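## Task

Take the cardboard box out of the drawer it currently sits in and put it into the wide cabinet's open drawer. Afterwards close all drawers completely. Cabinets must stay roughly where they were. The robot must not tip over or be left leaning. Anything that stays in place only because the robot is holding it at the end does not count.

## Robot and tools

Robot: a simulated Hello Robot Stretch 3 with a single arm. It has a two-wheel base (0.33 m long, 0.34 m wide), a lift carriage on a vertical mast, and a telescoping arm that reaches out to the robot's RIGHT side. The arm cannot move forward or back, so the base has to drive to shift the gripper along the robot's forward axis. The base cannot drive sideways. An on-the-spot turn pivots about the point between the drive wheels, 0.05 m behind the front edge. With the arm retracted and the wrist folded, the robot sweeps a circle of radius 0.28 m. An unfolded level wrist reaches beyond that circle. A loose object may occasionally get a short external push.

Frames: base frame origin is on the floor between the drive wheels, x forward, y left, z up. hand_pose is reported in the base frame, at the point where the closed fingertips meet. The odometry frame is the base frame as it was at scene start. Heading is positive to the left, from -3.142 to 3.142.

Tool execute_actions takes one argument, actions, a list run in order. An empty list just returns the current state and images. Each action may contain robot, steps (1 to 450 control steps at 30 per second, default 1) and until. An action holding only steps is a wait. robot is one of three things: a single command; a list of up to 8 commands and {"pause_s": s} entries (s at most 15) executed one after another; or {"stop": true}, which brakes everything and clears the queue.

A command can contain base, joints and contact_limits. base holds exactly one key. translate_m is a straight drive in metres, an offset from where the base is when that command begins; forward is positive and |value| is at most 1. rotate_rad is a turn on the spot in radians, also an offset from the current heading; left (counter-clockwise seen from above) is positive and |value| is at most 3.2. joints is one dictionary for the single arm, keyed by joint name. Each value is an absolute target, not an offset, and unnamed joints keep their previous targets. Ranges: lift_m 0 to 1.1 m (arm height on the mast); arm_m 0 to 0.52 m (extension); wrist_yaw_rad -1.345 to 4.42 (0 aligns the gripper with the arm, positive swings it toward the front, 3.0 folds it over the base); wrist_pitch_rad -1.57 to 0.451 (0 level, negative tips the fingers down); wrist_roll_rad -2.911 to 2.911 (0 fingers side by side); gripper_m -0.089 to 0.179 (larger is wider; the actual fingertip gap is about 0.007 m less when nearly shut and 0.025 m less when fully open, and it is zero below 0.007); head_pan_rad -3.953 to 1.73 (0 forward, positive left, -1.57 looks along the arm); head_tilt_rad -1.53 to 0.419 (negative looks down). contact_limits has only arm_m: a motor_effort percentage from 1 to 100 at which the arm halts. Smaller values are gentler, but a value too small stops it immediately. Any number out of range rejects the whole call, and nothing in it runs.

Motions run in parallel and keep going between calls. A new command overrides older goals immediately and discards the rest of an older queue. In a queue, each entry begins only after the previous one finished "done" (for base and gripper_m, "off_target" also lets it continue). until stops an action early. {"robot": {"status": "ended"}} waits until nothing is moving and no queue is running. Fields such as lift_m, lift_m_goal, lift_m_status, base_status, queue, queue_left and refusals can be compared with "=", "!=", "<", "<=", ">" or ">=", e.g. [">", 0.3]. {"any": {"status": "ended"}} fires when any one motion ends.

The base moves fast only when stowed: lift_m below 0.30, arm_m below 0.03 and wrist_yaw_rad above 2.54. Otherwise it is capped at 0.10 m/s and 0.63 rad/s. To fold or unfold the wrist safely, first set lift_m between 0.32 and 0.95, wrist_pitch_rad -0.4 and wrist_roll_rad near 0. After folding, the lift may go down to 0.25. When wrist_yaw_rad is below -0.4, keep wrist_pitch_rad at -0.5 or lower.

Gripping: command gripper_m smaller than the object's width to squeeze. To let go, open to at least 0.02 beyond where the fingertips first touched. Neither the reading nor a "done" status proves that something is held, so check with the cameras. Squeezing too hard triggers a guard that weakens the grip.

Result lines: base_status shows travel so far and the goal; joint_goals and joint_status; measured_speeds; refusals, queue and queue_left; motor_effort in percent with its peak in brackets; base_odometry; base_tilt in degrees (forward/right positive); lidar_m (12 sectors of 30 degrees, the 1st straight ahead and then counter-clockwise, in a plane 0.17 m high); wrist_depth_mm and head_depth_mm, each a 7x7 grid. Status words: moving, done, off_target (stopped short and may still push), contact_stop (the lift or arm hit something and went slack), time_out, stopped, not_commanded, torque_fault (a wrist servo is off for 10 s). robot.on_its_own reports goals the robot changed by itself, slack or off joints, high efforts at rest, and lean. refused:/dropped: lines count actions and commands from 0. Each result includes images from head_camera, nav_camera and wrist_camera, in that order.

Tool zoom_image: camera (head_camera, nav_camera or wrist_camera) and region [x0, y0, x1, y1] in pixels of that camera's latest image, at most 504 by 504.

Tool finished_scene: scene (1 or 2). It cannot be undone and it reports success. Wait until all motion has ended before calling it, because any remaining motion gets braked.

Avoid: pushing the arm into rigid things with the gripper above about 0.45 m, pushing again after a contact_stop, and driving while holding or pushing something fixed, since all of these can tip the robot. If it snags, reverse the last move in small steps. If it leans, free the gripper, and lower lift_m to about 0.2 if needed. Also avoid dropping or slamming objects, moving the cabinets, and long hard wrist pushes.

Each tool is called by a JSON object that holds its "op" and its "data", one argument or row to a line.

## Session

{"op": "execute_actions", "data": {
  "actions": []
}}

Scene clock: 0.00 s.
robot.base_odometry: x=+0.000 y=+0.000 heading=+0.000 (m, m, rad; robot's odometry frame)
robot.turned_by_wheels: +0.000 (rad since the last result)
robot.turned_by_imu: +0.000 (rad since the last result)
robot.base_tilt: forward=+0.2 right=-1.6 (deg)
robot.lidar_m: 1.31 1.23 1.44 1.98 1.98 2.31 1.42 1.42 2.34 2.35 2.22 2.00
robot.head_depth_mm: 1888 1870 1852 1864 1846 1828 1795 / 1819 1825 1819 1798 1788 1781 1764 / 1797 1784 1773 1774 1756 1730 1733 / 1743 1740 1738 1716 1713 1712 1695 / 1704 1709 1687 1694 1684 1678 1655 / 1685 1662 1662 1646 1649 1623 1302 / 1643 1632 1625 1613 1599 1100 818
robot.base_status: not_commanded
robot.joint_positions: lift_m=+0.500 arm_m=+0.000 wrist_yaw_rad=+2.894 wrist_pitch_rad=-0.517 wrist_roll_rad=-0.016 gripper_m=+0.037 head_pan_rad=-0.011 head_tilt_rad=-0.002
robot.joint_goals: lift_m=+0.500 arm_m=+0.000 wrist_yaw_rad=+2.894 wrist_pitch_rad=-0.517 wrist_roll_rad=-0.016 gripper_m=+0.037 head_pan_rad=-0.011 head_tilt_rad=-0.002
robot.joint_status: lift_m=not_commanded arm_m=not_commanded wrist_yaw_rad=not_commanded wrist_pitch_rad=not_commanded wrist_roll_rad=not_commanded gripper_m=not_commanded head_pan_rad=not_commanded head_tilt_rad=not_commanded
robot.measured_speeds: translate_m=+0.000 rotate_rad=+0.000 lift_m=+0.000 arm_m=+0.000 wrist_yaw_rad=+0.000 wrist_pitch_rad=+0.000 wrist_roll_rad=+0.000 head_pan_rad=+0.000 head_tilt_rad=+0.000
robot: refusals=0 queue=idle queue_left=0
robot.motor_effort: left_wheel=+0 right_wheel=+0 lift_m=+21 arm_m=+0 wrist_yaw_rad=+0 wrist_pitch_rad=+3 wrist_roll_rad=+0 gripper_m=+0 head_pan_rad=-1 head_tilt_rad=+2 (%)
robot.hand_pose: x=+0.0305 y=+0.0591 z=+0.4908 quat_wxyz=(+0.264, +0.695, +0.097, +0.662) (m; robot's base frame)
robot.wrist_depth_mm: - - - - - - 978 / - - - - - - - / - - - - - - - / 936 - 964 - - - - / 786 - 831 856 855 903 865 / 679 664 - 721 733 756 755 / 597 603 615 621 626 650 659
pictures: head_camera (sideways: a quarter turn clockwise sets it upright), nav_camera (sideways: a quarter turn counterclockwise sets it upright), wrist_camera
Images, in order (width x height): head_camera 896x504, nav_camera 672x504, wrist_camera 644x364.

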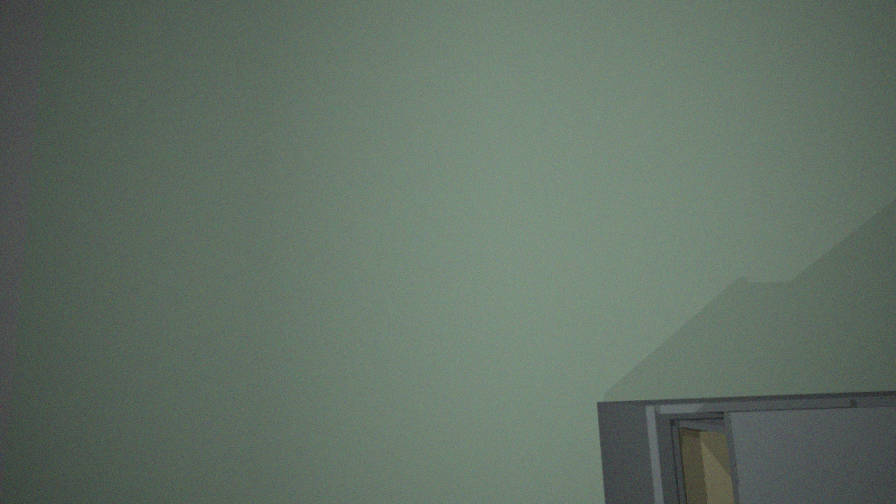

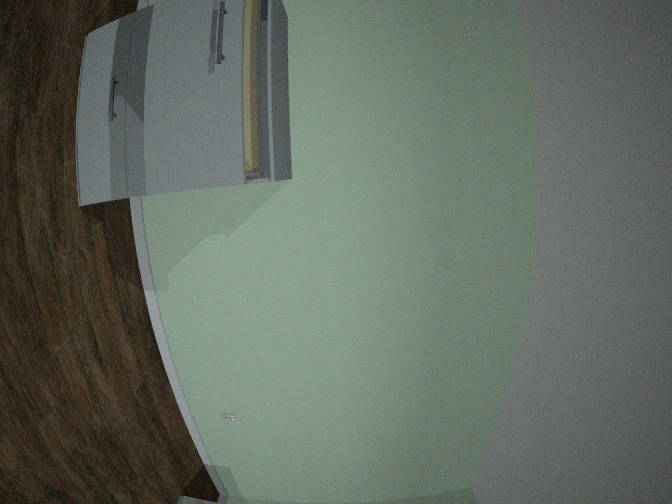

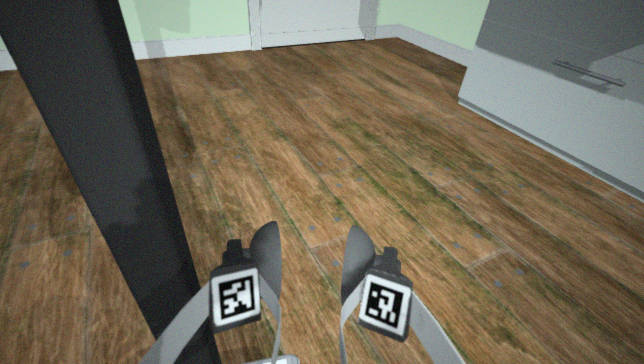

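{"op": "execute_actions", "data": {
  "actions": [
    {"robot":{"joints":{"head_pan_rad":0.5,"head_tilt_rad":-0.5}},"steps":90,"until":{"robot":{"status":"ended"}}}
  ]
}}

{"op": "execute_actions", "data": {
  "actions": [
    {"robot":{"joints":{"head_pan_rad":-1.0,"head_tilt_rad":-0.4}},"steps":90,"until":{"robot":{"status":"ended"}}}
  ]
}}

{"op": "execute_actions", "data": {
  "actions": [
    {"robot":{"joints":{"head_pan_rad":-2.8,"head_tilt_rad":-0.4}},"steps":90,"until":{"robot":{"status":"ended"}}}
  ]
}}

Scene clock: 4.50 s.
robot.base_odometry: x=+0.000 y=+0.000 heading=+0.000 (m, m, rad; robot's odometry frame)
robot.turned_by_wheels: +0.000 (rad since the last result)
robot.turned_by_imu: -0.001 (rad since the last result)
robot.base_tilt: forward=+0.2 right=-1.6 (deg)
robot.lidar_m: 1.31 1.23 1.44 1.98 1.98 2.30 1.42 1.42 2.33 2.34 2.22 2.00
robot.head_depth_mm: 1421 1503 1638 1777 1908 1612 1343 / 1473 1531 1159 949 1445 1539 1357 / 1484 1569 1183 981 1481 1596 1364 / 1527 1633 1225 1013 1541 1638 1368 / 1565 1664 1258 1043 1594 1674 1384 / 1603 1698 1304 1078 1651 1684 1390 / 1651 1784 1342 1114 1993 1697 1397
robot.base_status: not_commanded
robot.joint_positions: lift_m=+0.500 arm_m=+0.000 wrist_yaw_rad=+2.894 wrist_pitch_rad=-0.517 wrist_roll_rad=-0.016 gripper_m=+0.037 head_pan_rad=+0.493 head_tilt_rad=-0.493
robot.joint_goals: lift_m=+0.500 arm_m=+0.000 wrist_yaw_rad=+2.894 wrist_pitch_rad=-0.517 wrist_roll_rad=-0.016 gripper_m=+0.037 head_pan_rad=+0.500 head_tilt_rad=-0.500
robot.joint_status: lift_m=not_commanded arm_m=not_commanded wrist_yaw_rad=not_commanded wrist_pitch_rad=not_commanded wrist_roll_rad=not_commanded gripper_m=not_commanded head_pan_rad=done head_tilt_rad=done
robot.measured_speeds: translate_m=+0.000 rotate_rad=+0.000 lift_m=+0.000 arm_m=+0.000 wrist_yaw_rad=+0.000 wrist_pitch_rad=+0.000 wrist_roll_rad=+0.000 head_pan_rad=+0.000 head_tilt_rad=+0.000
robot: refusals=0 queue=done queue_left=0
robot.motor_effort: left_wheel=+0(1) right_wheel=+0(0) lift_m=+21(22) arm_m=-1(0) wrist_yaw_rad=+0(0) wrist_pitch_rad=+4(4) wrist_roll_rad=+0(0) gripper_m=-1(1) head_pan_rad=+3(28) head_tilt_rad=-1(18) (%)
robot.hand_pose: x=+0.0305 y=+0.0591 z=+0.4908 quat_wxyz=(+0.264, +0.695, +0.097, +0.662) (m; robot's base frame)
robot.wrist_depth_mm: - - - - - - - / - - - - - - - / - - - - - - - / 948 - - - - - - / 805 - 834 863 856 863 903 / 672 687 - 709 734 742 773 / 595 598 615 635 613 644 655
pictures: head_camera (sideways: a quarter turn clockwise sets it upright), nav_camera (sideways: a quarter turn counterclockwise sets it upright), wrist_camera
camera_calibration (this result's frames):
head_camera: T_world_to_cam=[[-0.424527, -0.180846, -0.887171, 1.17516], [-0.500745, 0.863252, 0.0636453, -0.0804702], [0.754342, 0.471265, -0.457031, 0.545374], [0, 0, 0, 1]] pos_world=[0.0471946, 0.0249733, 1.29694]
nav_camera: T_world_to_cam=[[0.464537, 0.192686, 0.864337, -1.08436], [0.4503, -0.891832, -0.0431977, 0.100549], [0.762519, 0.409277, -0.501055, 0.602844], [0, 0, 0, 1]] pos_world=[-0.00123487, 0.0518825, 1.24365]
wrist_camera: T_world_to_cam=[[0.968174, -0.242009, 0.0637946, -0.0565955], [-0.0953668, -0.592399, -0.79998, 0.471025], [0.231394, 0.768437, -0.596625, 0.410056], [0, 0, 0, 1]] pos_world=[0.00482975, -0.0497639, 0.625072]
Images, in order (width x height): head_camera 896x504, nav_camera 672x504, wrist_camera 644x364.

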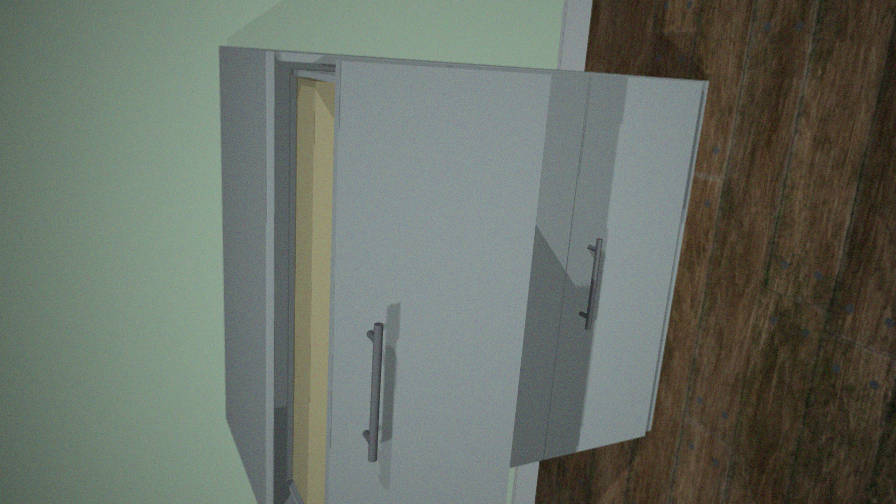

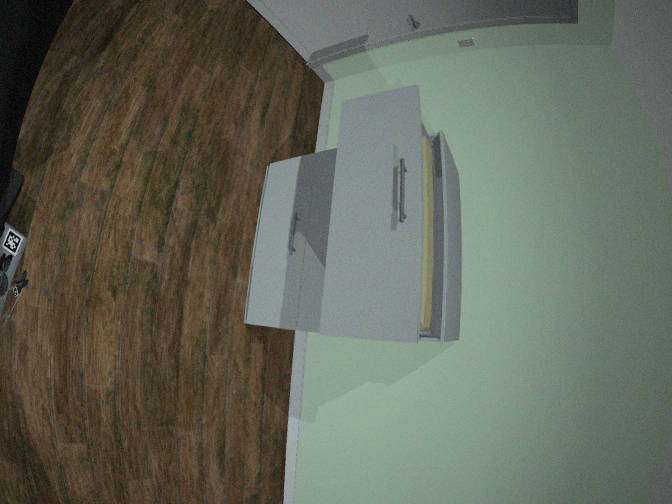

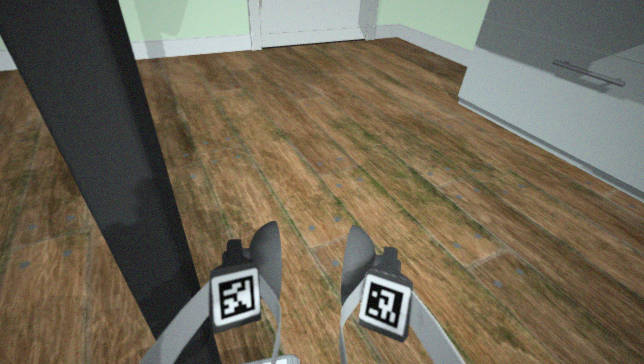

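Scene clock: 5.80 s.
robot.base_odometry: x=+0.000 y=+0.000 heading=+0.000 (m, m, rad; robot's odometry frame)
robot.turned_by_wheels: +0.000 (rad since the last result)
robot.turned_by_imu: +0.000 (rad since the last result)
robot.base_tilt: forward=+0.2 right=-1.6 (deg)
robot.lidar_m: 1.31 1.23 1.44 1.98 1.98 2.31 1.42 1.42 2.34 2.35 2.22 2.00
robot.head_depth_mm: 2295 2439 2624 2761 2286 1766 1435 / 2377 2529 2697 2866 2310 1772 1441 / 2467 2610 2812 2953 2336 1780 1452 / 2541 2678 2787 2454 2367 1798 1466 / 2656 2803 2934 2411 2388 1827 1469 / 2723 2903 3042 3095 2431 1854 1479 / 2472 2549 2640 2677 2438 1854 1498
robot.base_status: not_commanded
robot.joint_positions: lift_m=+0.500 arm_m=+0.000 wrist_yaw_rad=+2.894 wrist_pitch_rad=-0.517 wrist_roll_rad=-0.016 gripper_m=+0.037 head_pan_rad=-0.993 head_tilt_rad=-0.409
robot.joint_goals: lift_m=+0.500 arm_m=+0.000 wrist_yaw_rad=+2.894 wrist_pitch_rad=-0.517 wrist_roll_rad=-0.016 gripper_m=+0.037 head_pan_rad=-1.000 head_tilt_rad=-0.400
robot.joint_status: lift_m=not_commanded arm_m=not_commanded wrist_yaw_rad=not_commanded wrist_pitch_rad=not_commanded wrist_roll_rad=not_commanded gripper_m=not_commanded head_pan_rad=done head_tilt_rad=done
robot.measured_speeds: translate_m=+0.000 rotate_rad=+0.000 lift_m=+0.000 arm_m=+0.000 wrist_yaw_rad=+0.000 wrist_pitch_rad=+0.000 wrist_roll_rad=+0.000 head_pan_rad=+0.000 head_tilt_rad=+0.000
robot: refusals=0 queue=done queue_left=0
robot.motor_effort: left_wheel=+1(1) right_wheel=+0(0) lift_m=+22(22) arm_m=+0(0) wrist_yaw_rad=+0(1) wrist_pitch_rad=+4(4) wrist_roll_rad=+0(0) gripper_m=+0(1) head_pan_rad=-2(36) head_tilt_rad=+4(9) (%)
robot.hand_pose: x=+0.0305 y=+0.0591 z=+0.4908 quat_wxyz=(+0.264, +0.695, +0.097, +0.662) (m; robot's base frame)
robot.wrist_depth_mm: - - - - - - 981 / - - - - - - - / - - - - - - - / 917 - - - - - - / 800 - 832 829 870 867 897 / 676 692 - 707 724 740 762 / 608 605 613 623 627 651 670
pictures: head_camera (sideways: a quarter turn clockwise sets it upright), nav_camera (sideways: a quarter turn counterclockwise sets it upright), wrist_camera
camera_calibration (this result's frames):
head_camera: T_world_to_cam=[[-0.174481, 0.343416, -0.922834, 1.22017], [0.814598, 0.576847, 0.0606462, -0.0845961], [0.553161, -0.741156, -0.380395, 0.446875], [0, 0, 0, 1]] pos_world=[0.0346143, -0.0390209, 1.30113]
nav_camera: T_world_to_cam=[[0.19066, -0.383765, 0.903534, -1.13381], [-0.8482, -0.527746, -0.04517, 0.111043], [0.494171, -0.757765, -0.42613, 0.506988], [0, 0, 0, 1]] pos_world=[0.0598206, 0.0076627, 1.2455]
wrist_camera: T_world_to_cam=[[0.968174, -0.24201, 0.0637945, -0.0565955], [-0.095367, -0.592399, -0.79998, 0.471025], [0.231395, 0.768437, -0.596625, 0.410056], [0, 0, 0, 1]] pos_world=[0.00482978, -0.0497639, 0.625072]
Images, in order (width x height): head_camera 896x504, nav_camera 672x504, wrist_camera 644x364.

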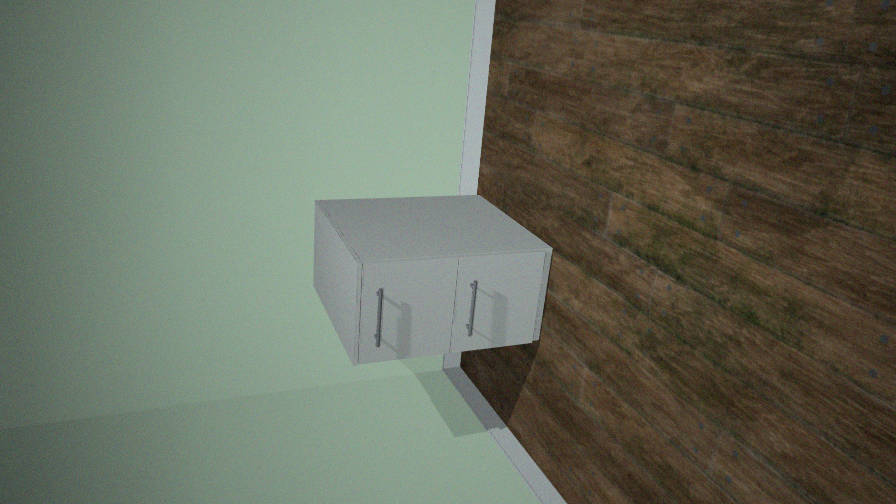

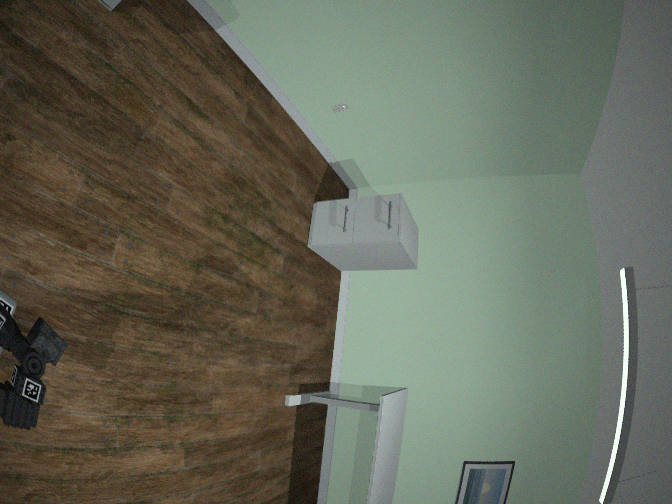

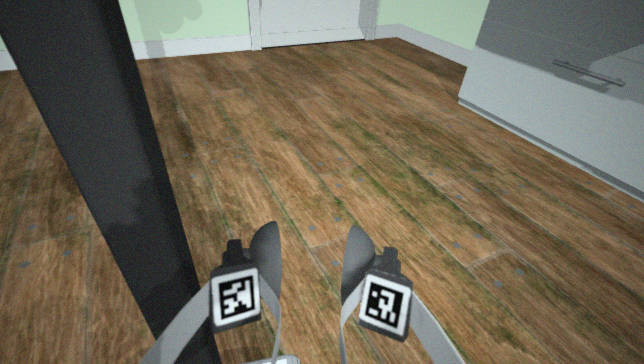

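Scene clock: 7.23 s.
robot.base_odometry: x=+0.000 y=+0.000 heading=+0.000 (m, m, rad; robot's odometry frame)
robot.turned_by_wheels: +0.000 (rad since the last result)
robot.turned_by_imu: +0.000 (rad since the last result)
robot.base_tilt: forward=+0.2 right=-1.6 (deg)
robot.lidar_m: 1.31 1.23 1.44 1.98 1.99 2.31 1.42 1.42 2.34 2.34 2.23 2.00
robot.head_depth_mm: 1692 1803 1907 1778 1212 1673 1424 / 1716 1808 1938 1687 1227 1672 1440 / 1738 1836 1968 1813 1243 1690 1453 / 1763 1874 1999 2126 2279 1810 1461 / 1779 1901 2019 2181 2295 1826 1469 / 1792 1909 2061 2229 2310 1828 1476 / 1825 1940 2103 2231 2347 1860 1477
robot.base_status: not_commanded
robot.joint_positions: lift_m=+0.500 arm_m=+0.000 wrist_yaw_rad=+2.894 wrist_pitch_rad=-0.517 wrist_roll_rad=-0.016 gripper_m=+0.037 head_pan_rad=-2.793 head_tilt_rad=-0.409
robot.joint_goals: lift_m=+0.500 arm_m=+0.000 wrist_yaw_rad=+2.894 wrist_pitch_rad=-0.517 wrist_roll_rad=-0.016 gripper_m=+0.037 head_pan_rad=-2.800 head_tilt_rad=-0.400
robot.joint_status: lift_m=not_commanded arm_m=not_commanded wrist_yaw_rad=not_commanded wrist_pitch_rad=not_commanded wrist_roll_rad=not_commanded gripper_m=not_commanded head_pan_rad=done head_tilt_rad=done
robot.measured_speeds: translate_m=+0.000 rotate_rad=+0.000 lift_m=+0.000 arm_m=+0.000 wrist_yaw_rad=+0.000 wrist_pitch_rad=+0.000 wrist_roll_rad=+0.000 head_pan_rad=+0.000 head_tilt_rad=+0.000
robot: refusals=0 queue=done queue_left=0
robot.motor_effort: left_wheel=+1(0) right_wheel=+0(0) lift_m=+21(21) arm_m=-1(1) wrist_yaw_rad=+1(1) wrist_pitch_rad=+4(4) wrist_roll_rad=+0(0) gripper_m=+0(1) head_pan_rad=-3(36) head_tilt_rad=+4(4) (%)
robot.hand_pose: x=+0.0305 y=+0.0591 z=+0.4908 quat_wxyz=(+0.264, +0.695, +0.097, +0.662) (m; robot's base frame)
robot.wrist_depth_mm: - - - - - - 998 / - - - - - - - / - - - - - - - / 942 - 988 - - - - / 783 - 853 843 874 873 891 / 690 691 - 725 747 755 770 / 607 597 621 627 615 642 667
pictures: head_camera (sideways: a quarter turn clockwise sets it upright), nav_camera (sideways: a quarter turn counterclockwise sets it upright), wrist_camera
camera_calibration (this result's frames):
head_camera: T_world_to_cam=[[0.374049, 0.0918786, -0.922847, 1.21684], [0.376675, -0.924358, 0.0606449, -0.0819231], [-0.847469, -0.370297, -0.380364, 0.455378], [0, 0, 0, 1]] pos_world=[-0.0383791, -0.0189024, 1.30113]
nav_camera: T_world_to_cam=[[-0.41702, -0.0984666, 0.903548, -1.13012], [-0.321222, 0.945926, -0.0451707, 0.107829], [-0.850242, -0.309077, -0.4261, 0.51515], [0, 0, 0, 1]] pos_world=[0.00135452, -0.0540572, 1.2455]
wrist_camera: T_world_to_cam=[[0.968174, -0.242009, 0.0637946, -0.0565956], [-0.0953668, -0.592399, -0.79998, 0.471025], [0.231394, 0.768437, -0.596625, 0.410056], [0, 0, 0, 1]] pos_world=[0.00482975, -0.0497639, 0.625072]
Images, in order (width x height): head_camera 896x504, nav_camera 672x504, wrist_camera 644x364.

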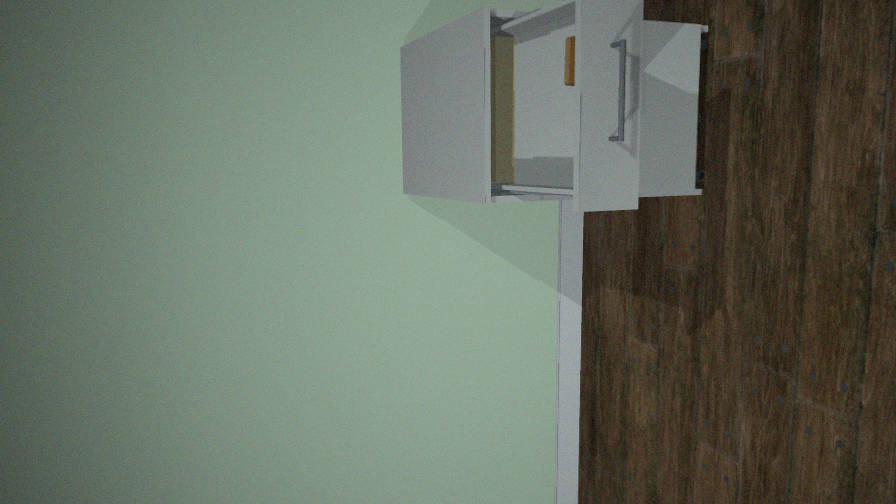

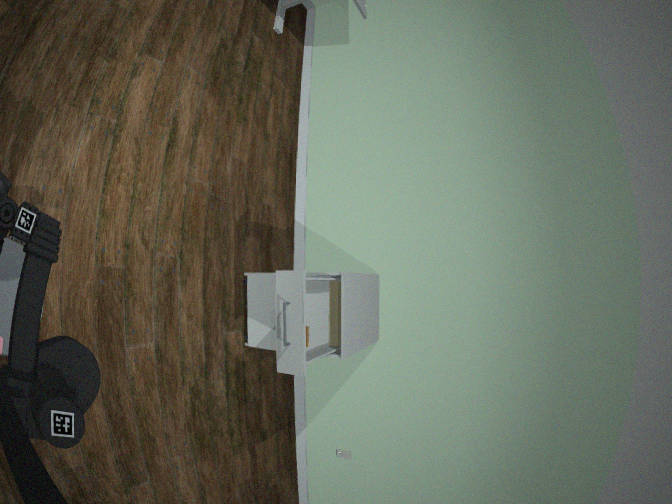

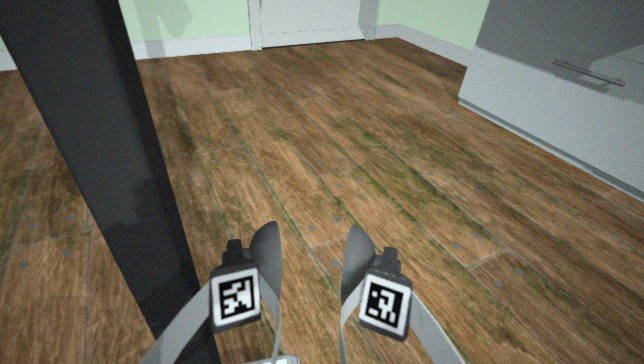

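{"op": "execute_actions", "data": {
  "actions": [
    {"robot":{"base":{"translate_m":-0.66},"joints":{"lift_m":0.9,"wrist_pitch_rad":-0.4,"wrist_roll_rad":0,"head_pan_rad":-1.57,"head_tilt_rad":-0.85}},"steps":300,"until":{"robot":{"lift_m_status":["!=","moving"]}}},
    {"robot":{"joints":{"wrist_yaw_rad":0.0}},"steps":300,"until":{"robot":{"base_status":["!=","moving"]}}},
    {"robot":{"base":{"rotate_rad":-1.30},"joints":{"gripper_m":0.15}},"steps":300,"until":{"robot":{"status":"ended"}}}
  ]
}}

Scene clock: 46.27 s.
robot.base_odometry: x=-0.660 y=+0.000 heading=-1.300 (m, m, rad; robot's odometry frame)
robot.turned_by_wheels: -1.300 (rad since the last result)
robot.turned_by_imu: -1.321 (rad since the last result)
robot.base_tilt: forward=+0.1 right=-1.6 (deg)
robot.lidar_m: 2.51 2.67 2.45 1.87 1.95 1.87 1.81 1.89 1.42 0.78 0.81 1.99
robot.head_depth_mm: 1233 1401 1617 1763 - - 1084 / 1230 1396 1563 1721 - - 1102 / 1227 1305 1047 1081 - - 1126 / 1232 1326 1056 1063 867 1281 1152 / 1234 1325 1064 1064 893 1279 1158 / 1236 1394 1538 1672 873 1303 1172 / 1231 1411 1641 1804 1528 1329 1177
robot.base_status: done (rotate_rad -1.2998 of -1.3000)
robot.joint_positions: lift_m=+0.900 arm_m=+0.000 wrist_yaw_rad=+0.003 wrist_pitch_rad=-0.421 wrist_roll_rad=-0.003 gripper_m=+0.150 head_pan_rad=-1.577 head_tilt_rad=-0.839
robot.joint_goals: lift_m=+0.900 arm_m=+0.000 wrist_yaw_rad=+0.000 wrist_pitch_rad=-0.400 wrist_roll_rad=+0.000 gripper_m=+0.150 head_pan_rad=-1.570 head_tilt_rad=-0.850
robot.joint_status: lift_m=done arm_m=not_commanded wrist_yaw_rad=done wrist_pitch_rad=done wrist_roll_rad=done gripper_m=done head_pan_rad=done head_tilt_rad=done
robot.measured_speeds: translate_m=+0.000 rotate_rad=+0.000 lift_m=+0.000 arm_m=+0.000 wrist_yaw_rad=+0.000 wrist_pitch_rad=+0.000 wrist_roll_rad=+0.000 head_pan_rad=+0.000 head_tilt_rad=+0.000
robot: refusals=0 queue=done queue_left=0
robot.motor_effort: left_wheel=+2(7) right_wheel=-3(6) lift_m=+29(30) arm_m=+0(0) wrist_yaw_rad=-3(5) wrist_pitch_rad=+6(7) wrist_roll_rad=+2(3) gripper_m=+1(97) head_pan_rad=+4(36) head_tilt_rad=-3(20) (%)
robot.hand_pose: x=-0.0209 y=-0.3692 z=+0.9116 quat_wxyz=(+0.693, +0.149, -0.690, -0.147) (m; robot's base frame)
robot.wrist_depth_mm: - - - - - - - / - - - - - - - / - - 984 972 - - - / - - 719 734 - - - / - - 747 763 - - - / - 582 636 636 - - - / - 513 535 521 - - -
pictures: head_camera (sideways: a quarter turn clockwise sets it upright), nav_camera (sideways: a quarter turn counterclockwise sets it upright), wrist_camera
camera_calibration (this result's frames):
head_camera: T_world_to_cam=[[0.0460052, 0.732935, -0.678742, 0.900584], [0.997472, 0.00313654, 0.0709958, -0.0991483], [0.0541642, -0.680292, -0.730937, 0.90597], [0, 0, 0, 1]] pos_world=[0.00839486, -0.0434344, 1.28051]
nav_camera: T_world_to_cam=[[-0.0546893, -0.763568, 0.643407, -0.79322], [-0.998495, 0.0444648, -0.0321027, 0.0949256], [-0.00409635, -0.644195, -0.764851, 0.950666], [0, 0, 0, 1]] pos_world=[0.0552962, 0.0025152, 1.24053]
wrist_camera: T_world_to_cam=[[-0.998598, 0.00549038, 0.0526486, -0.0769397], [-0.0421937, 0.518033, -0.854319, 1.00964], [-0.0319643, -0.855343, -0.517075, 0.324544], [0, 0, 0, 1]] pos_world=[-0.0238574, -0.24501, 1.03442]
Images, in order (width x height): head_camera 896x504, nav_camera 672x504, wrist_camera 644x364.

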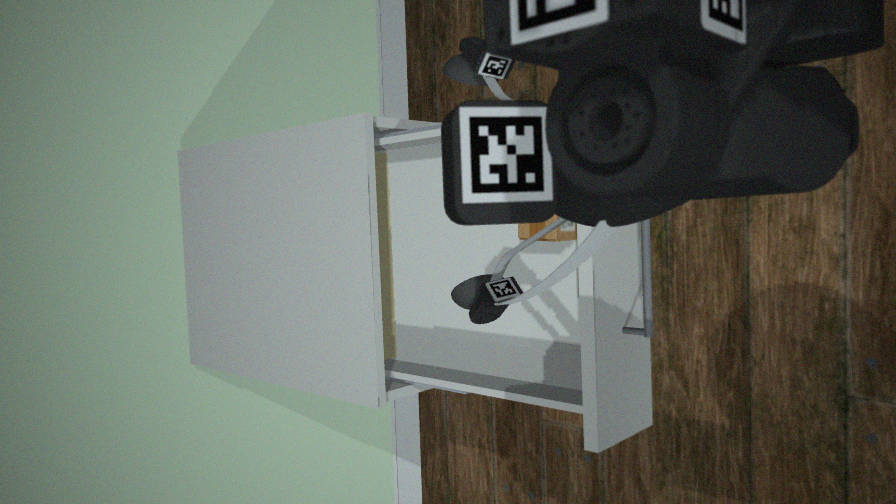

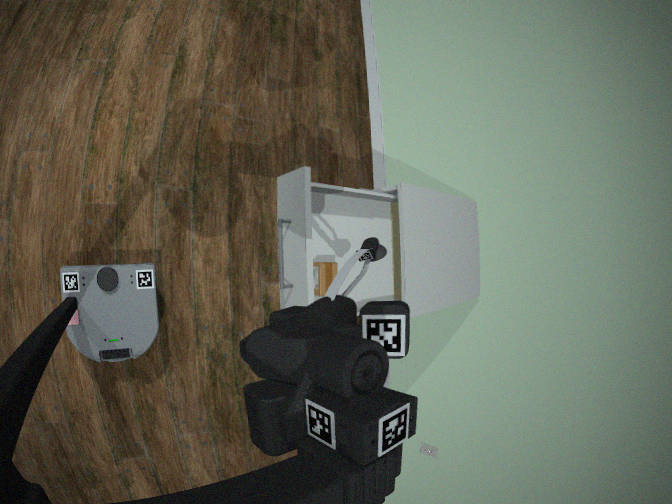

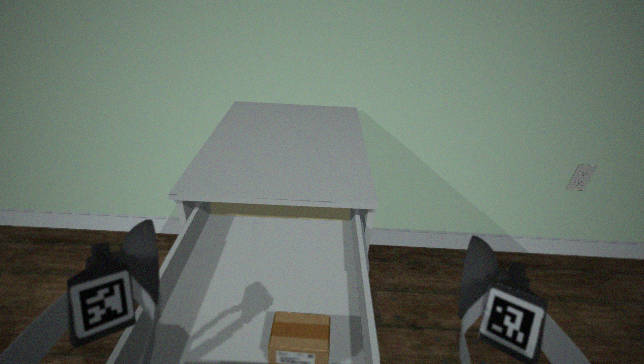

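{"op": "execute_actions", "data": {
  "actions": [
    {"robot":{"joints":{"wrist_pitch_rad":-1.55,"arm_m":0.3,"gripper_m":0.17,"lift_m":0.88}},"steps":300,"until":{"robot":{"status":"ended"}}}
  ]
}}

Scene clock: 52.67 s.
robot.base_odometry: x=-0.660 y=+0.000 heading=-1.300 (m, m, rad; robot's odometry frame)
robot.turned_by_wheels: +0.000 (rad since the last result)
robot.turned_by_imu: -0.001 (rad since the last result)
robot.base_tilt: forward=+0.1 right=-1.6 (deg)
robot.lidar_m: 2.51 2.67 2.45 1.87 1.96 1.87 1.81 1.89 1.42 0.78 0.81 1.99
robot.head_depth_mm: 1224 - - 1690 1454 1280 1131 / 1230 - 1699 1675 811 1291 1142 / 1230 - - 983 813 1284 1143 / 1236 1322 1058 1036 851 1280 1156 / 1233 1336 1062 1049 891 1287 1164 / 1236 1380 1524 1665 873 1293 1172 / 1240 1419 1641 1809 1529 1331 1175
robot.base_status: done (rotate_rad -1.2998 of -1.3000)
robot.joint_positions: lift_m=+0.880 arm_m=+0.300 wrist_yaw_rad=+0.002 wrist_pitch_rad=-1.543 wrist_roll_rad=-0.002 gripper_m=+0.170 head_pan_rad=-1.577 head_tilt_rad=-0.840
robot.joint_goals: lift_m=+0.880 arm_m=+0.300 wrist_yaw_rad=+0.000 wrist_pitch_rad=-1.550 wrist_roll_rad=+0.000 gripper_m=+0.170 head_pan_rad=-1.570 head_tilt_rad=-0.850
robot.joint_status: lift_m=done arm_m=done wrist_yaw_rad=done wrist_pitch_rad=done wrist_roll_rad=done gripper_m=done head_pan_rad=done head_tilt_rad=done
robot.measured_speeds: translate_m=+0.000 rotate_rad=+0.000 lift_m=+0.000 arm_m=+0.000 wrist_yaw_rad=+0.000 wrist_pitch_rad=+0.000 wrist_roll_rad=+0.000 head_pan_rad=+0.000 head_tilt_rad=+0.000
robot: refusals=0 queue=done queue_left=0
robot.motor_effort: left_wheel=+3(3) right_wheel=-2(2) lift_m=+14(29) arm_m=+2(1) wrist_yaw_rad=-1(2) wrist_pitch_rad=-2(7) wrist_roll_rad=+2(2) gripper_m=+1(88) head_pan_rad=+3(3) head_tilt_rad=-2(3) (%)
robot.hand_pose: x=-0.0217 y=-0.4278 z=+0.7623 quat_wxyz=(+0.508, +0.494, -0.506, -0.492) (m; robot's base frame)
robot.wrist_depth_mm: 354 374 371 378 380 872 892 / 365 381 384 336 389 897 927 / 363 388 392 392 910 935 934 / 903 314 356 322 394 951 952 / 915 955 926 925 934 965 944 / 910 948 931 - 951 959 963 / 940 947 956 - - 987 964
pictures: head_camera (sideways: a quarter turn clockwise sets it upright), nav_camera (sideways: a quarter turn counterclockwise sets it upright), wrist_camera
camera_calibration (this result's frames):
head_camera: T_world_to_cam=[[0.0460029, 0.733068, -0.678598, 0.900397], [0.997472, 0.00312686, 0.0709976, -0.0991506], [0.054168, -0.680148, -0.731071, 0.906144], [0, 0, 0, 1]] pos_world=[0.00839507, -0.0434302, 1.2805]
nav_camera: T_world_to_cam=[[-0.0546868, -0.763695, 0.643257, -0.793025], [-0.998495, 0.0444668, -0.0320952, 0.0949157], [-0.00409266, -0.644044, -0.764977, 0.950831], [0, 0, 0, 1]] pos_world=[0.0552963, 0.00252748, 1.24053]
wrist_camera: T_world_to_cam=[[-0.998578, -0.0436738, 0.030572, -0.0736769], [-0.0405658, 0.994574, 0.0957975, 0.392086], [-0.0345899, 0.0944211, -0.994931, 0.967798], [0, 0, 0, 1]] pos_world=[-0.0241908, -0.484557, 0.927584]
Images, in order (width x height): head_camera 896x504, nav_camera 672x504, wrist_camera 644x364.

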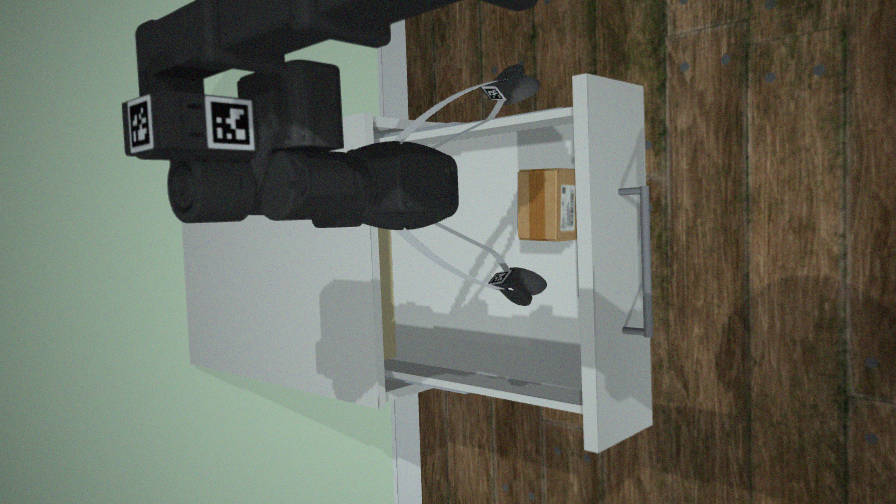

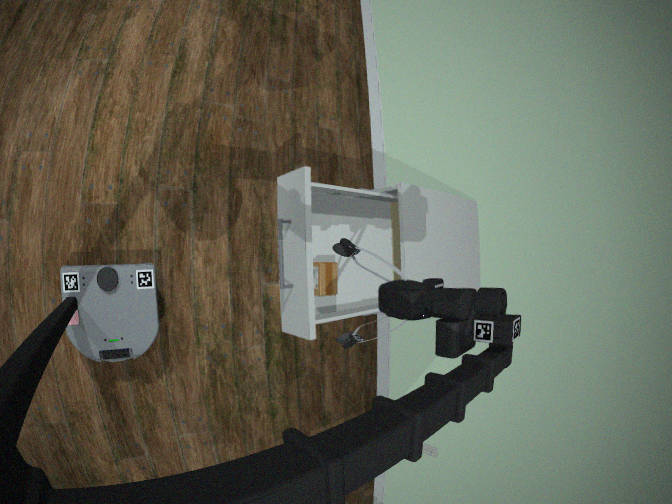

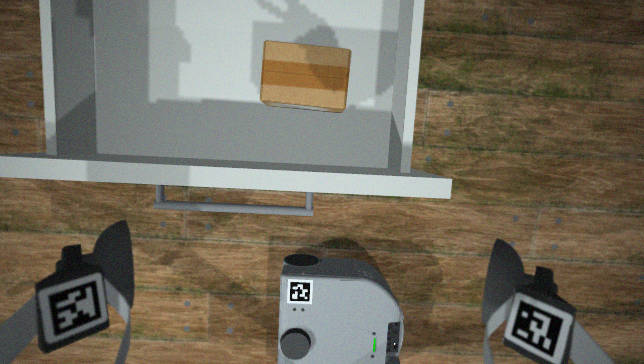

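{"op": "execute_actions", "data": {
  "actions": [
    {"robot":{"base":{"translate_m":0.012},"joints":{"arm_m":0.427,"gripper_m":0.15,"lift_m":0.77}},"steps":300,"until":{"robot":{"status":"ended"}}}
  ]
}}

Scene clock: 66.43 s.
robot.base_odometry: x=-0.657 y=-0.012 heading=-1.300 (m, m, rad; robot's odometry frame)
robot.turned_by_wheels: +0.000 (rad since the last result)
robot.turned_by_imu: -0.001 (rad since the last result)
robot.base_tilt: forward=+0.2 right=-1.6 (deg)
robot.lidar_m: 2.50 2.67 2.45 1.87 1.95 1.89 1.83 1.90 1.42 0.78 0.82 1.99
robot.head_depth_mm: 1227 1394 1602 - - 1262 1135 / 1222 1370 - 1631 812 1282 1140 / 1235 1325 - 1009 811 1267 1148 / 1231 1319 1060 1041 874 1269 1156 / 1234 1329 1069 1049 892 1291 1162 / 1242 1409 1537 1709 864 1300 1171 / 1239 1417 1655 1801 1531 1331 1177
robot.base_status: done (translate_m +0.0120 of +0.0120)
robot.joint_positions: lift_m=+0.770 arm_m=+0.427 wrist_yaw_rad=+0.002 wrist_pitch_rad=-1.544 wrist_roll_rad=-0.002 gripper_m=+0.150 head_pan_rad=-1.577 head_tilt_rad=-0.840
robot.joint_goals: lift_m=+0.770 arm_m=+0.427 wrist_yaw_rad=+0.000 wrist_pitch_rad=-1.550 wrist_roll_rad=+0.000 gripper_m=+0.150 head_pan_rad=-1.570 head_tilt_rad=-0.850
robot.joint_status: lift_m=done arm_m=done wrist_yaw_rad=done wrist_pitch_rad=done wrist_roll_rad=done gripper_m=done head_pan_rad=done head_tilt_rad=done
robot.measured_speeds: translate_m=+0.000 rotate_rad=+0.000 lift_m=+0.000 arm_m=+0.000 wrist_yaw_rad=+0.000 wrist_pitch_rad=+0.000 wrist_roll_rad=+0.000 head_pan_rad=+0.000 head_tilt_rad=+0.000
robot: refusals=0 queue=done queue_left=0
robot.motor_effort: left_wheel=+2(7) right_wheel=-2(4) lift_m=+14(15) arm_m=+2(2) wrist_yaw_rad=-1(1) wrist_pitch_rad=-2(2) wrist_roll_rad=+1(2) gripper_m=+0(86) head_pan_rad=+3(4) head_tilt_rad=-2(3) (%)
robot.hand_pose: x=-0.0217 y=-0.5546 z=+0.6523 quat_wxyz=(+0.508, +0.494, -0.505, -0.493) (m; robot's base frame)
robot.wrist_depth_mm: 268 268 269 272 272 779 770 / 272 273 277 274 277 799 809 / 275 280 279 283 282 814 824 / 280 284 284 244 288 830 830 / 285 289 289 240 291 845 825 / 291 295 293 298 297 - 865 / - 238 252 260 252 865 847
pictures: head_camera (sideways: a quarter turn clockwise sets it upright), nav_camera (sideways: a quarter turn counterclockwise sets it upright), wrist_camera
camera_calibration (this result's frames):
head_camera: T_world_to_cam=[[0.0460027, 0.733068, -0.678598, 0.900397], [0.997472, 0.0031271, 0.0709976, -0.0991506], [0.0541681, -0.680148, -0.731071, 0.906144], [0, 0, 0, 1]] pos_world=[0.00839508, -0.0434302, 1.2805]
nav_camera: T_world_to_cam=[[-0.0546867, -0.763695, 0.643257, -0.793025], [-0.998495, 0.0444666, -0.0320952, 0.0949157], [-0.00409251, -0.644044, -0.764977, 0.950831], [0, 0, 0, 1]] pos_world=[0.0552963, 0.00252749, 1.24053]
wrist_camera: T_world_to_cam=[[-0.998579, -0.0436734, 0.0305307, -0.0758238], [-0.0405358, 0.994482, 0.0967607, 0.528005], [-0.0345881, 0.0953857, -0.994839, 0.870833], [0, 0, 0, 1]] pos_world=[-0.0241925, -0.611468, 0.817564]
Images, in order (width x height): head_camera 896x504, nav_camera 672x504, wrist_camera 644x364.

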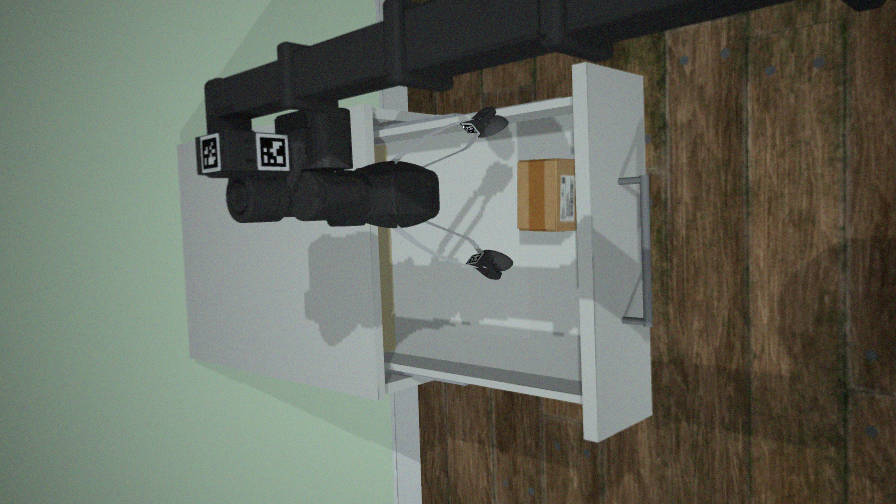

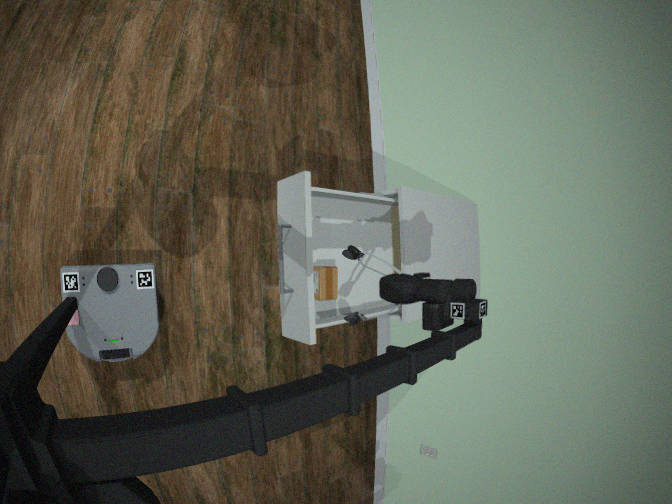

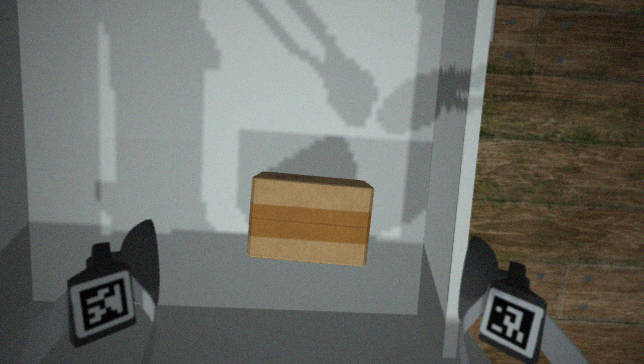

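{"op": "execute_actions", "data": {
  "actions": [
    {"robot":{"joints":{"arm_m":0.43,"gripper_m":0.14,"lift_m":0.672}},"steps":300,"until":{"robot":{"status":"ended"}}}
  ]
}}

Scene clock: 74.27 s.
robot.base_odometry: x=-0.657 y=-0.012 heading=-1.300 (m, m, rad; robot's odometry frame)
robot.turned_by_wheels: +0.000 (rad since the last result)
robot.turned_by_imu: -0.001 (rad since the last result)
robot.base_tilt: forward=+0.1 right=-1.5 (deg)
robot.lidar_m: 2.49 2.67 2.45 1.87 1.95 1.89 1.82 1.90 1.42 0.78 0.82 1.99
robot.head_depth_mm: 1229 1404 1629 1730 - - 1124 / 1230 1395 1551 969 777 1276 1141 / 1231 1317 1108 978 812 1279 1148 / 1233 1337 1053 1043 850 1281 1152 / 1238 1326 1068 1050 892 1281 1161 / 1237 1396 1527 1683 866 1297 1167 / 1242 1412 1630 1790 1533 1330 1173
robot.base_status: done (translate_m +0.0120 of +0.0120)
robot.joint_positions: lift_m=+0.672 arm_m=+0.430 wrist_yaw_rad=+0.002 wrist_pitch_rad=-1.544 wrist_roll_rad=-0.002 gripper_m=+0.140 head_pan_rad=-1.577 head_tilt_rad=-0.840
robot.joint_goals: lift_m=+0.672 arm_m=+0.430 wrist_yaw_rad=+0.000 wrist_pitch_rad=-1.550 wrist_roll_rad=+0.000 gripper_m=+0.140 head_pan_rad=-1.570 head_tilt_rad=-0.850
robot.joint_status: lift_m=done arm_m=done wrist_yaw_rad=done wrist_pitch_rad=done wrist_roll_rad=done gripper_m=done head_pan_rad=done head_tilt_rad=done
robot.measured_speeds: translate_m=+0.000 rotate_rad=+0.000 lift_m=+0.000 arm_m=+0.000 wrist_yaw_rad=+0.000 wrist_pitch_rad=+0.000 wrist_roll_rad=+0.000 head_pan_rad=+0.000 head_tilt_rad=+0.000
robot: refusals=0 queue=done queue_left=0
robot.motor_effort: left_wheel=+3(3) right_wheel=-2(2) lift_m=+14(14) arm_m=+3(3) wrist_yaw_rad=-1(1) wrist_pitch_rad=-2(2) wrist_roll_rad=+2(2) gripper_m=+0(50) head_pan_rad=+3(4) head_tilt_rad=-3(2) (%)
robot.hand_pose: x=-0.0217 y=-0.5576 z=+0.5544 quat_wxyz=(+0.508, +0.494, -0.505, -0.493) (m; robot's base frame)
robot.wrist_depth_mm: 175 176 176 178 179 180 133 / 178 179 180 181 182 178 132 / 181 182 184 185 185 176 138 / 185 185 186 187 189 174 137 / 189 189 140 141 192 172 744 / 192 - 143 144 170 149 766 / - 197 195 146 199 191 771
pictures: head_camera (sideways: a quarter turn clockwise sets it upright), nav_camera (sideways: a quarter turn counterclockwise sets it upright), wrist_camera
camera_calibration (this result's frames):
head_camera: T_world_to_cam=[[0.0460026, 0.733068, -0.678598, 0.900397], [0.997472, 0.00312722, 0.0709976, -0.0991506], [0.0541682, -0.680148, -0.731071, 0.906144], [0, 0, 0, 1]] pos_world=[0.00839509, -0.0434302, 1.2805]
nav_camera: T_world_to_cam=[[-0.0546866, -0.763695, 0.643257, -0.793025], [-0.998495, 0.0444665, -0.0320952, 0.0949157], [-0.00409243, -0.644044, -0.764977, 0.950831], [0, 0, 0, 1]] pos_world=[0.0552963, 0.0025275, 1.24053]
wrist_camera: T_world_to_cam=[[-0.998579, -0.0436749, 0.0305275, -0.0729614], [-0.040535, 0.994475, 0.0968358, 0.54041], [-0.0345881, 0.0954608, -0.994832, 0.773666], [0, 0, 0, 1]] pos_world=[-0.0241925, -0.614465, 0.719564]
Images, in order (width x height): head_camera 896x504, nav_camera 672x504, wrist_camera 644x364.

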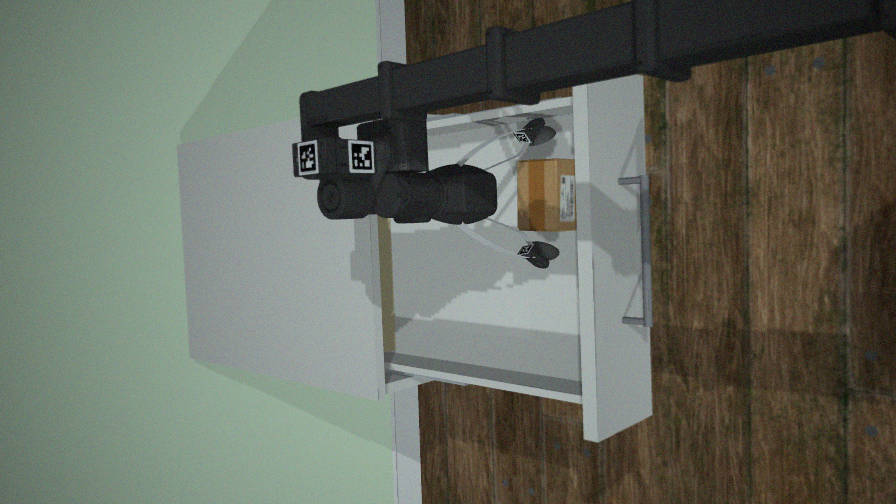

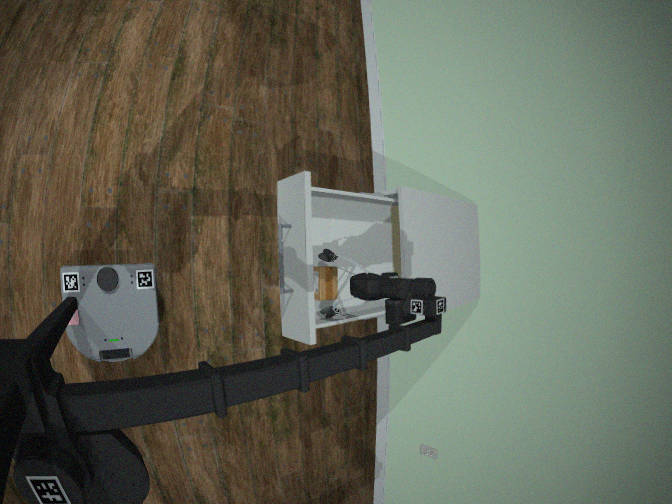

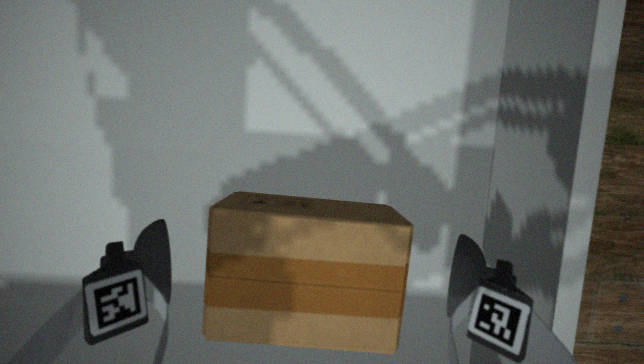

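{"op": "execute_actions", "data": {
  "actions": [
    {"robot":[{"joints":{"lift_m":0.658}},{"joints":{"gripper_m":0.03}}],"steps":300,"until":{"robot":{"status":"ended"}}}
  ]
}}

Scene clock: 83.80 s.
robot.base_odometry: x=-0.657 y=-0.012 heading=-1.300 (m, m, rad; robot's odometry frame)
robot.turned_by_wheels: +0.000 (rad since the last result)
robot.turned_by_imu: -0.001 (rad since the last result)
robot.base_tilt: forward=+0.2 right=-1.6 (deg)
robot.lidar_m: 2.49 2.67 2.45 1.87 1.95 1.89 1.83 1.90 1.43 0.78 0.81 1.99
robot.head_depth_mm: 1233 1400 1610 1706 1478 - 1123 / 1231 1403 1535 957 809 1280 1148 / 1228 1308 1105 - 810 1290 1149 / 1226 1324 1053 1040 859 1274 1165 / 1240 1327 1068 1055 893 1288 1163 / 1236 1419 1535 1700 867 1292 1177 / 1230 1419 1645 1797 1517 1327 1180
robot.base_status: done (translate_m +0.0120 of +0.0120)
robot.joint_positions: lift_m=+0.658 arm_m=+0.430 wrist_yaw_rad=+0.002 wrist_pitch_rad=-1.546 wrist_roll_rad=-0.002 gripper_m=+0.033 head_pan_rad=-1.577 head_tilt_rad=-0.840
robot.joint_goals: lift_m=+0.658 arm_m=+0.430 wrist_yaw_rad=+0.000 wrist_pitch_rad=-1.550 wrist_roll_rad=+0.000 gripper_m=+0.030 head_pan_rad=-1.570 head_tilt_rad=-0.850
robot.joint_status: lift_m=done arm_m=done wrist_yaw_rad=done wrist_pitch_rad=done wrist_roll_rad=done gripper_m=done head_pan_rad=done head_tilt_rad=done
robot.measured_speeds: translate_m=+0.000 rotate_rad=+0.000 lift_m=+0.000 arm_m=+0.000 wrist_yaw_rad=+0.000 wrist_pitch_rad=+0.000 wrist_roll_rad=+0.000 head_pan_rad=+0.000 head_tilt_rad=+0.000
robot: refusals=0 queue=done queue_left=0
robot.motor_effort: left_wheel=+3(3) right_wheel=-2(2) lift_m=+14(14) arm_m=+2(2) wrist_yaw_rad=+0(2) wrist_pitch_rad=-1(2) wrist_roll_rad=+2(2) gripper_m=-67(96) head_pan_rad=+3(4) head_tilt_rad=-3(3) (%)
robot.hand_pose: x=-0.0217 y=-0.5569 z=+0.5404 quat_wxyz=(+0.507, +0.495, -0.505, -0.493) (m; robot's base frame)
robot.wrist_depth_mm: 163 164 164 165 167 166 122 / 165 166 167 168 169 168 120 / 168 169 171 171 172 172 120 / 172 172 174 174 175 173 123 / 175 175 124 124 139 172 123 / 177 177 125 126 127 160 127 / 182 184 128 129 130 148 133
pictures: head_camera (sideways: a quarter turn clockwise sets it upright), nav_camera (sideways: a quarter turn counterclockwise sets it upright), wrist_camera
camera_calibration (this result's frames):
head_camera: T_world_to_cam=[[0.0460027, 0.733068, -0.678598, 0.900397], [0.997472, 0.00312709, 0.0709976, -0.0991506], [0.0541681, -0.680148, -0.731071, 0.906144], [0, 0, 0, 1]] pos_world=[0.00839508, -0.0434302, 1.2805]
nav_camera: T_world_to_cam=[[-0.0546867, -0.763695, 0.643257, -0.793025], [-0.998495, 0.0444666, -0.0320952, 0.0949157], [-0.00409251, -0.644044, -0.764977, 0.950831], [0, 0, 0, 1]] pos_world=[0.0552963, 0.0025275, 1.24053]
wrist_camera: T_world_to_cam=[[-0.998579, -0.0437547, 0.030416, -0.072491], [-0.0405339, 0.994215, 0.0994615, 0.539531], [-0.034592, 0.0980873, -0.994576, 0.761035], [0, 0, 0, 1]] pos_world=[-0.024193, -0.61423, 0.70545]
Images, in order (width x height): head_camera 896x504, nav_camera 672x504, wrist_camera 644x364.

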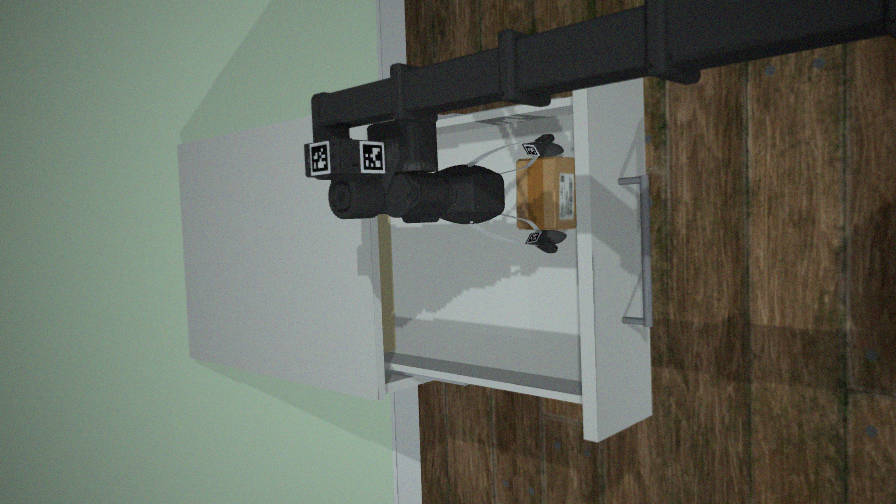

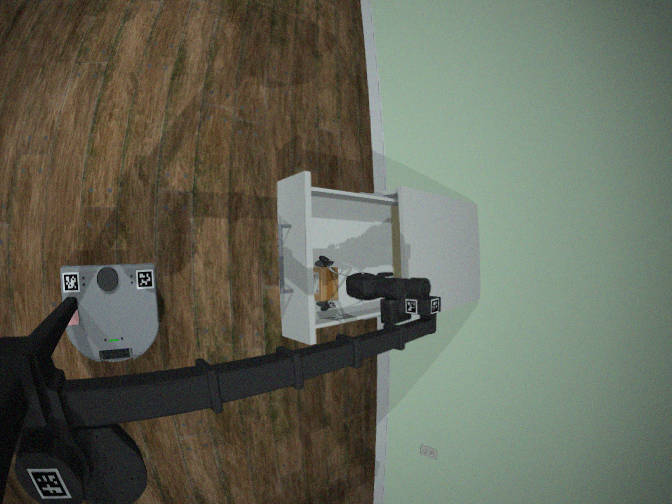

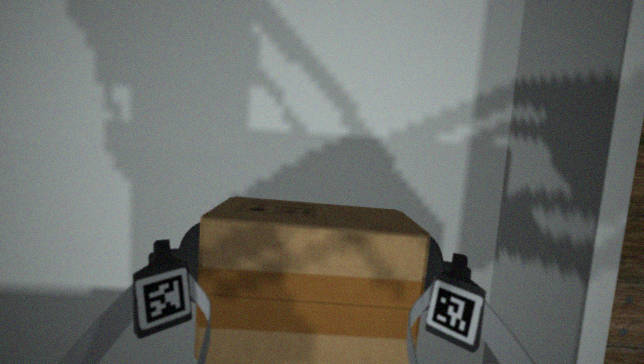

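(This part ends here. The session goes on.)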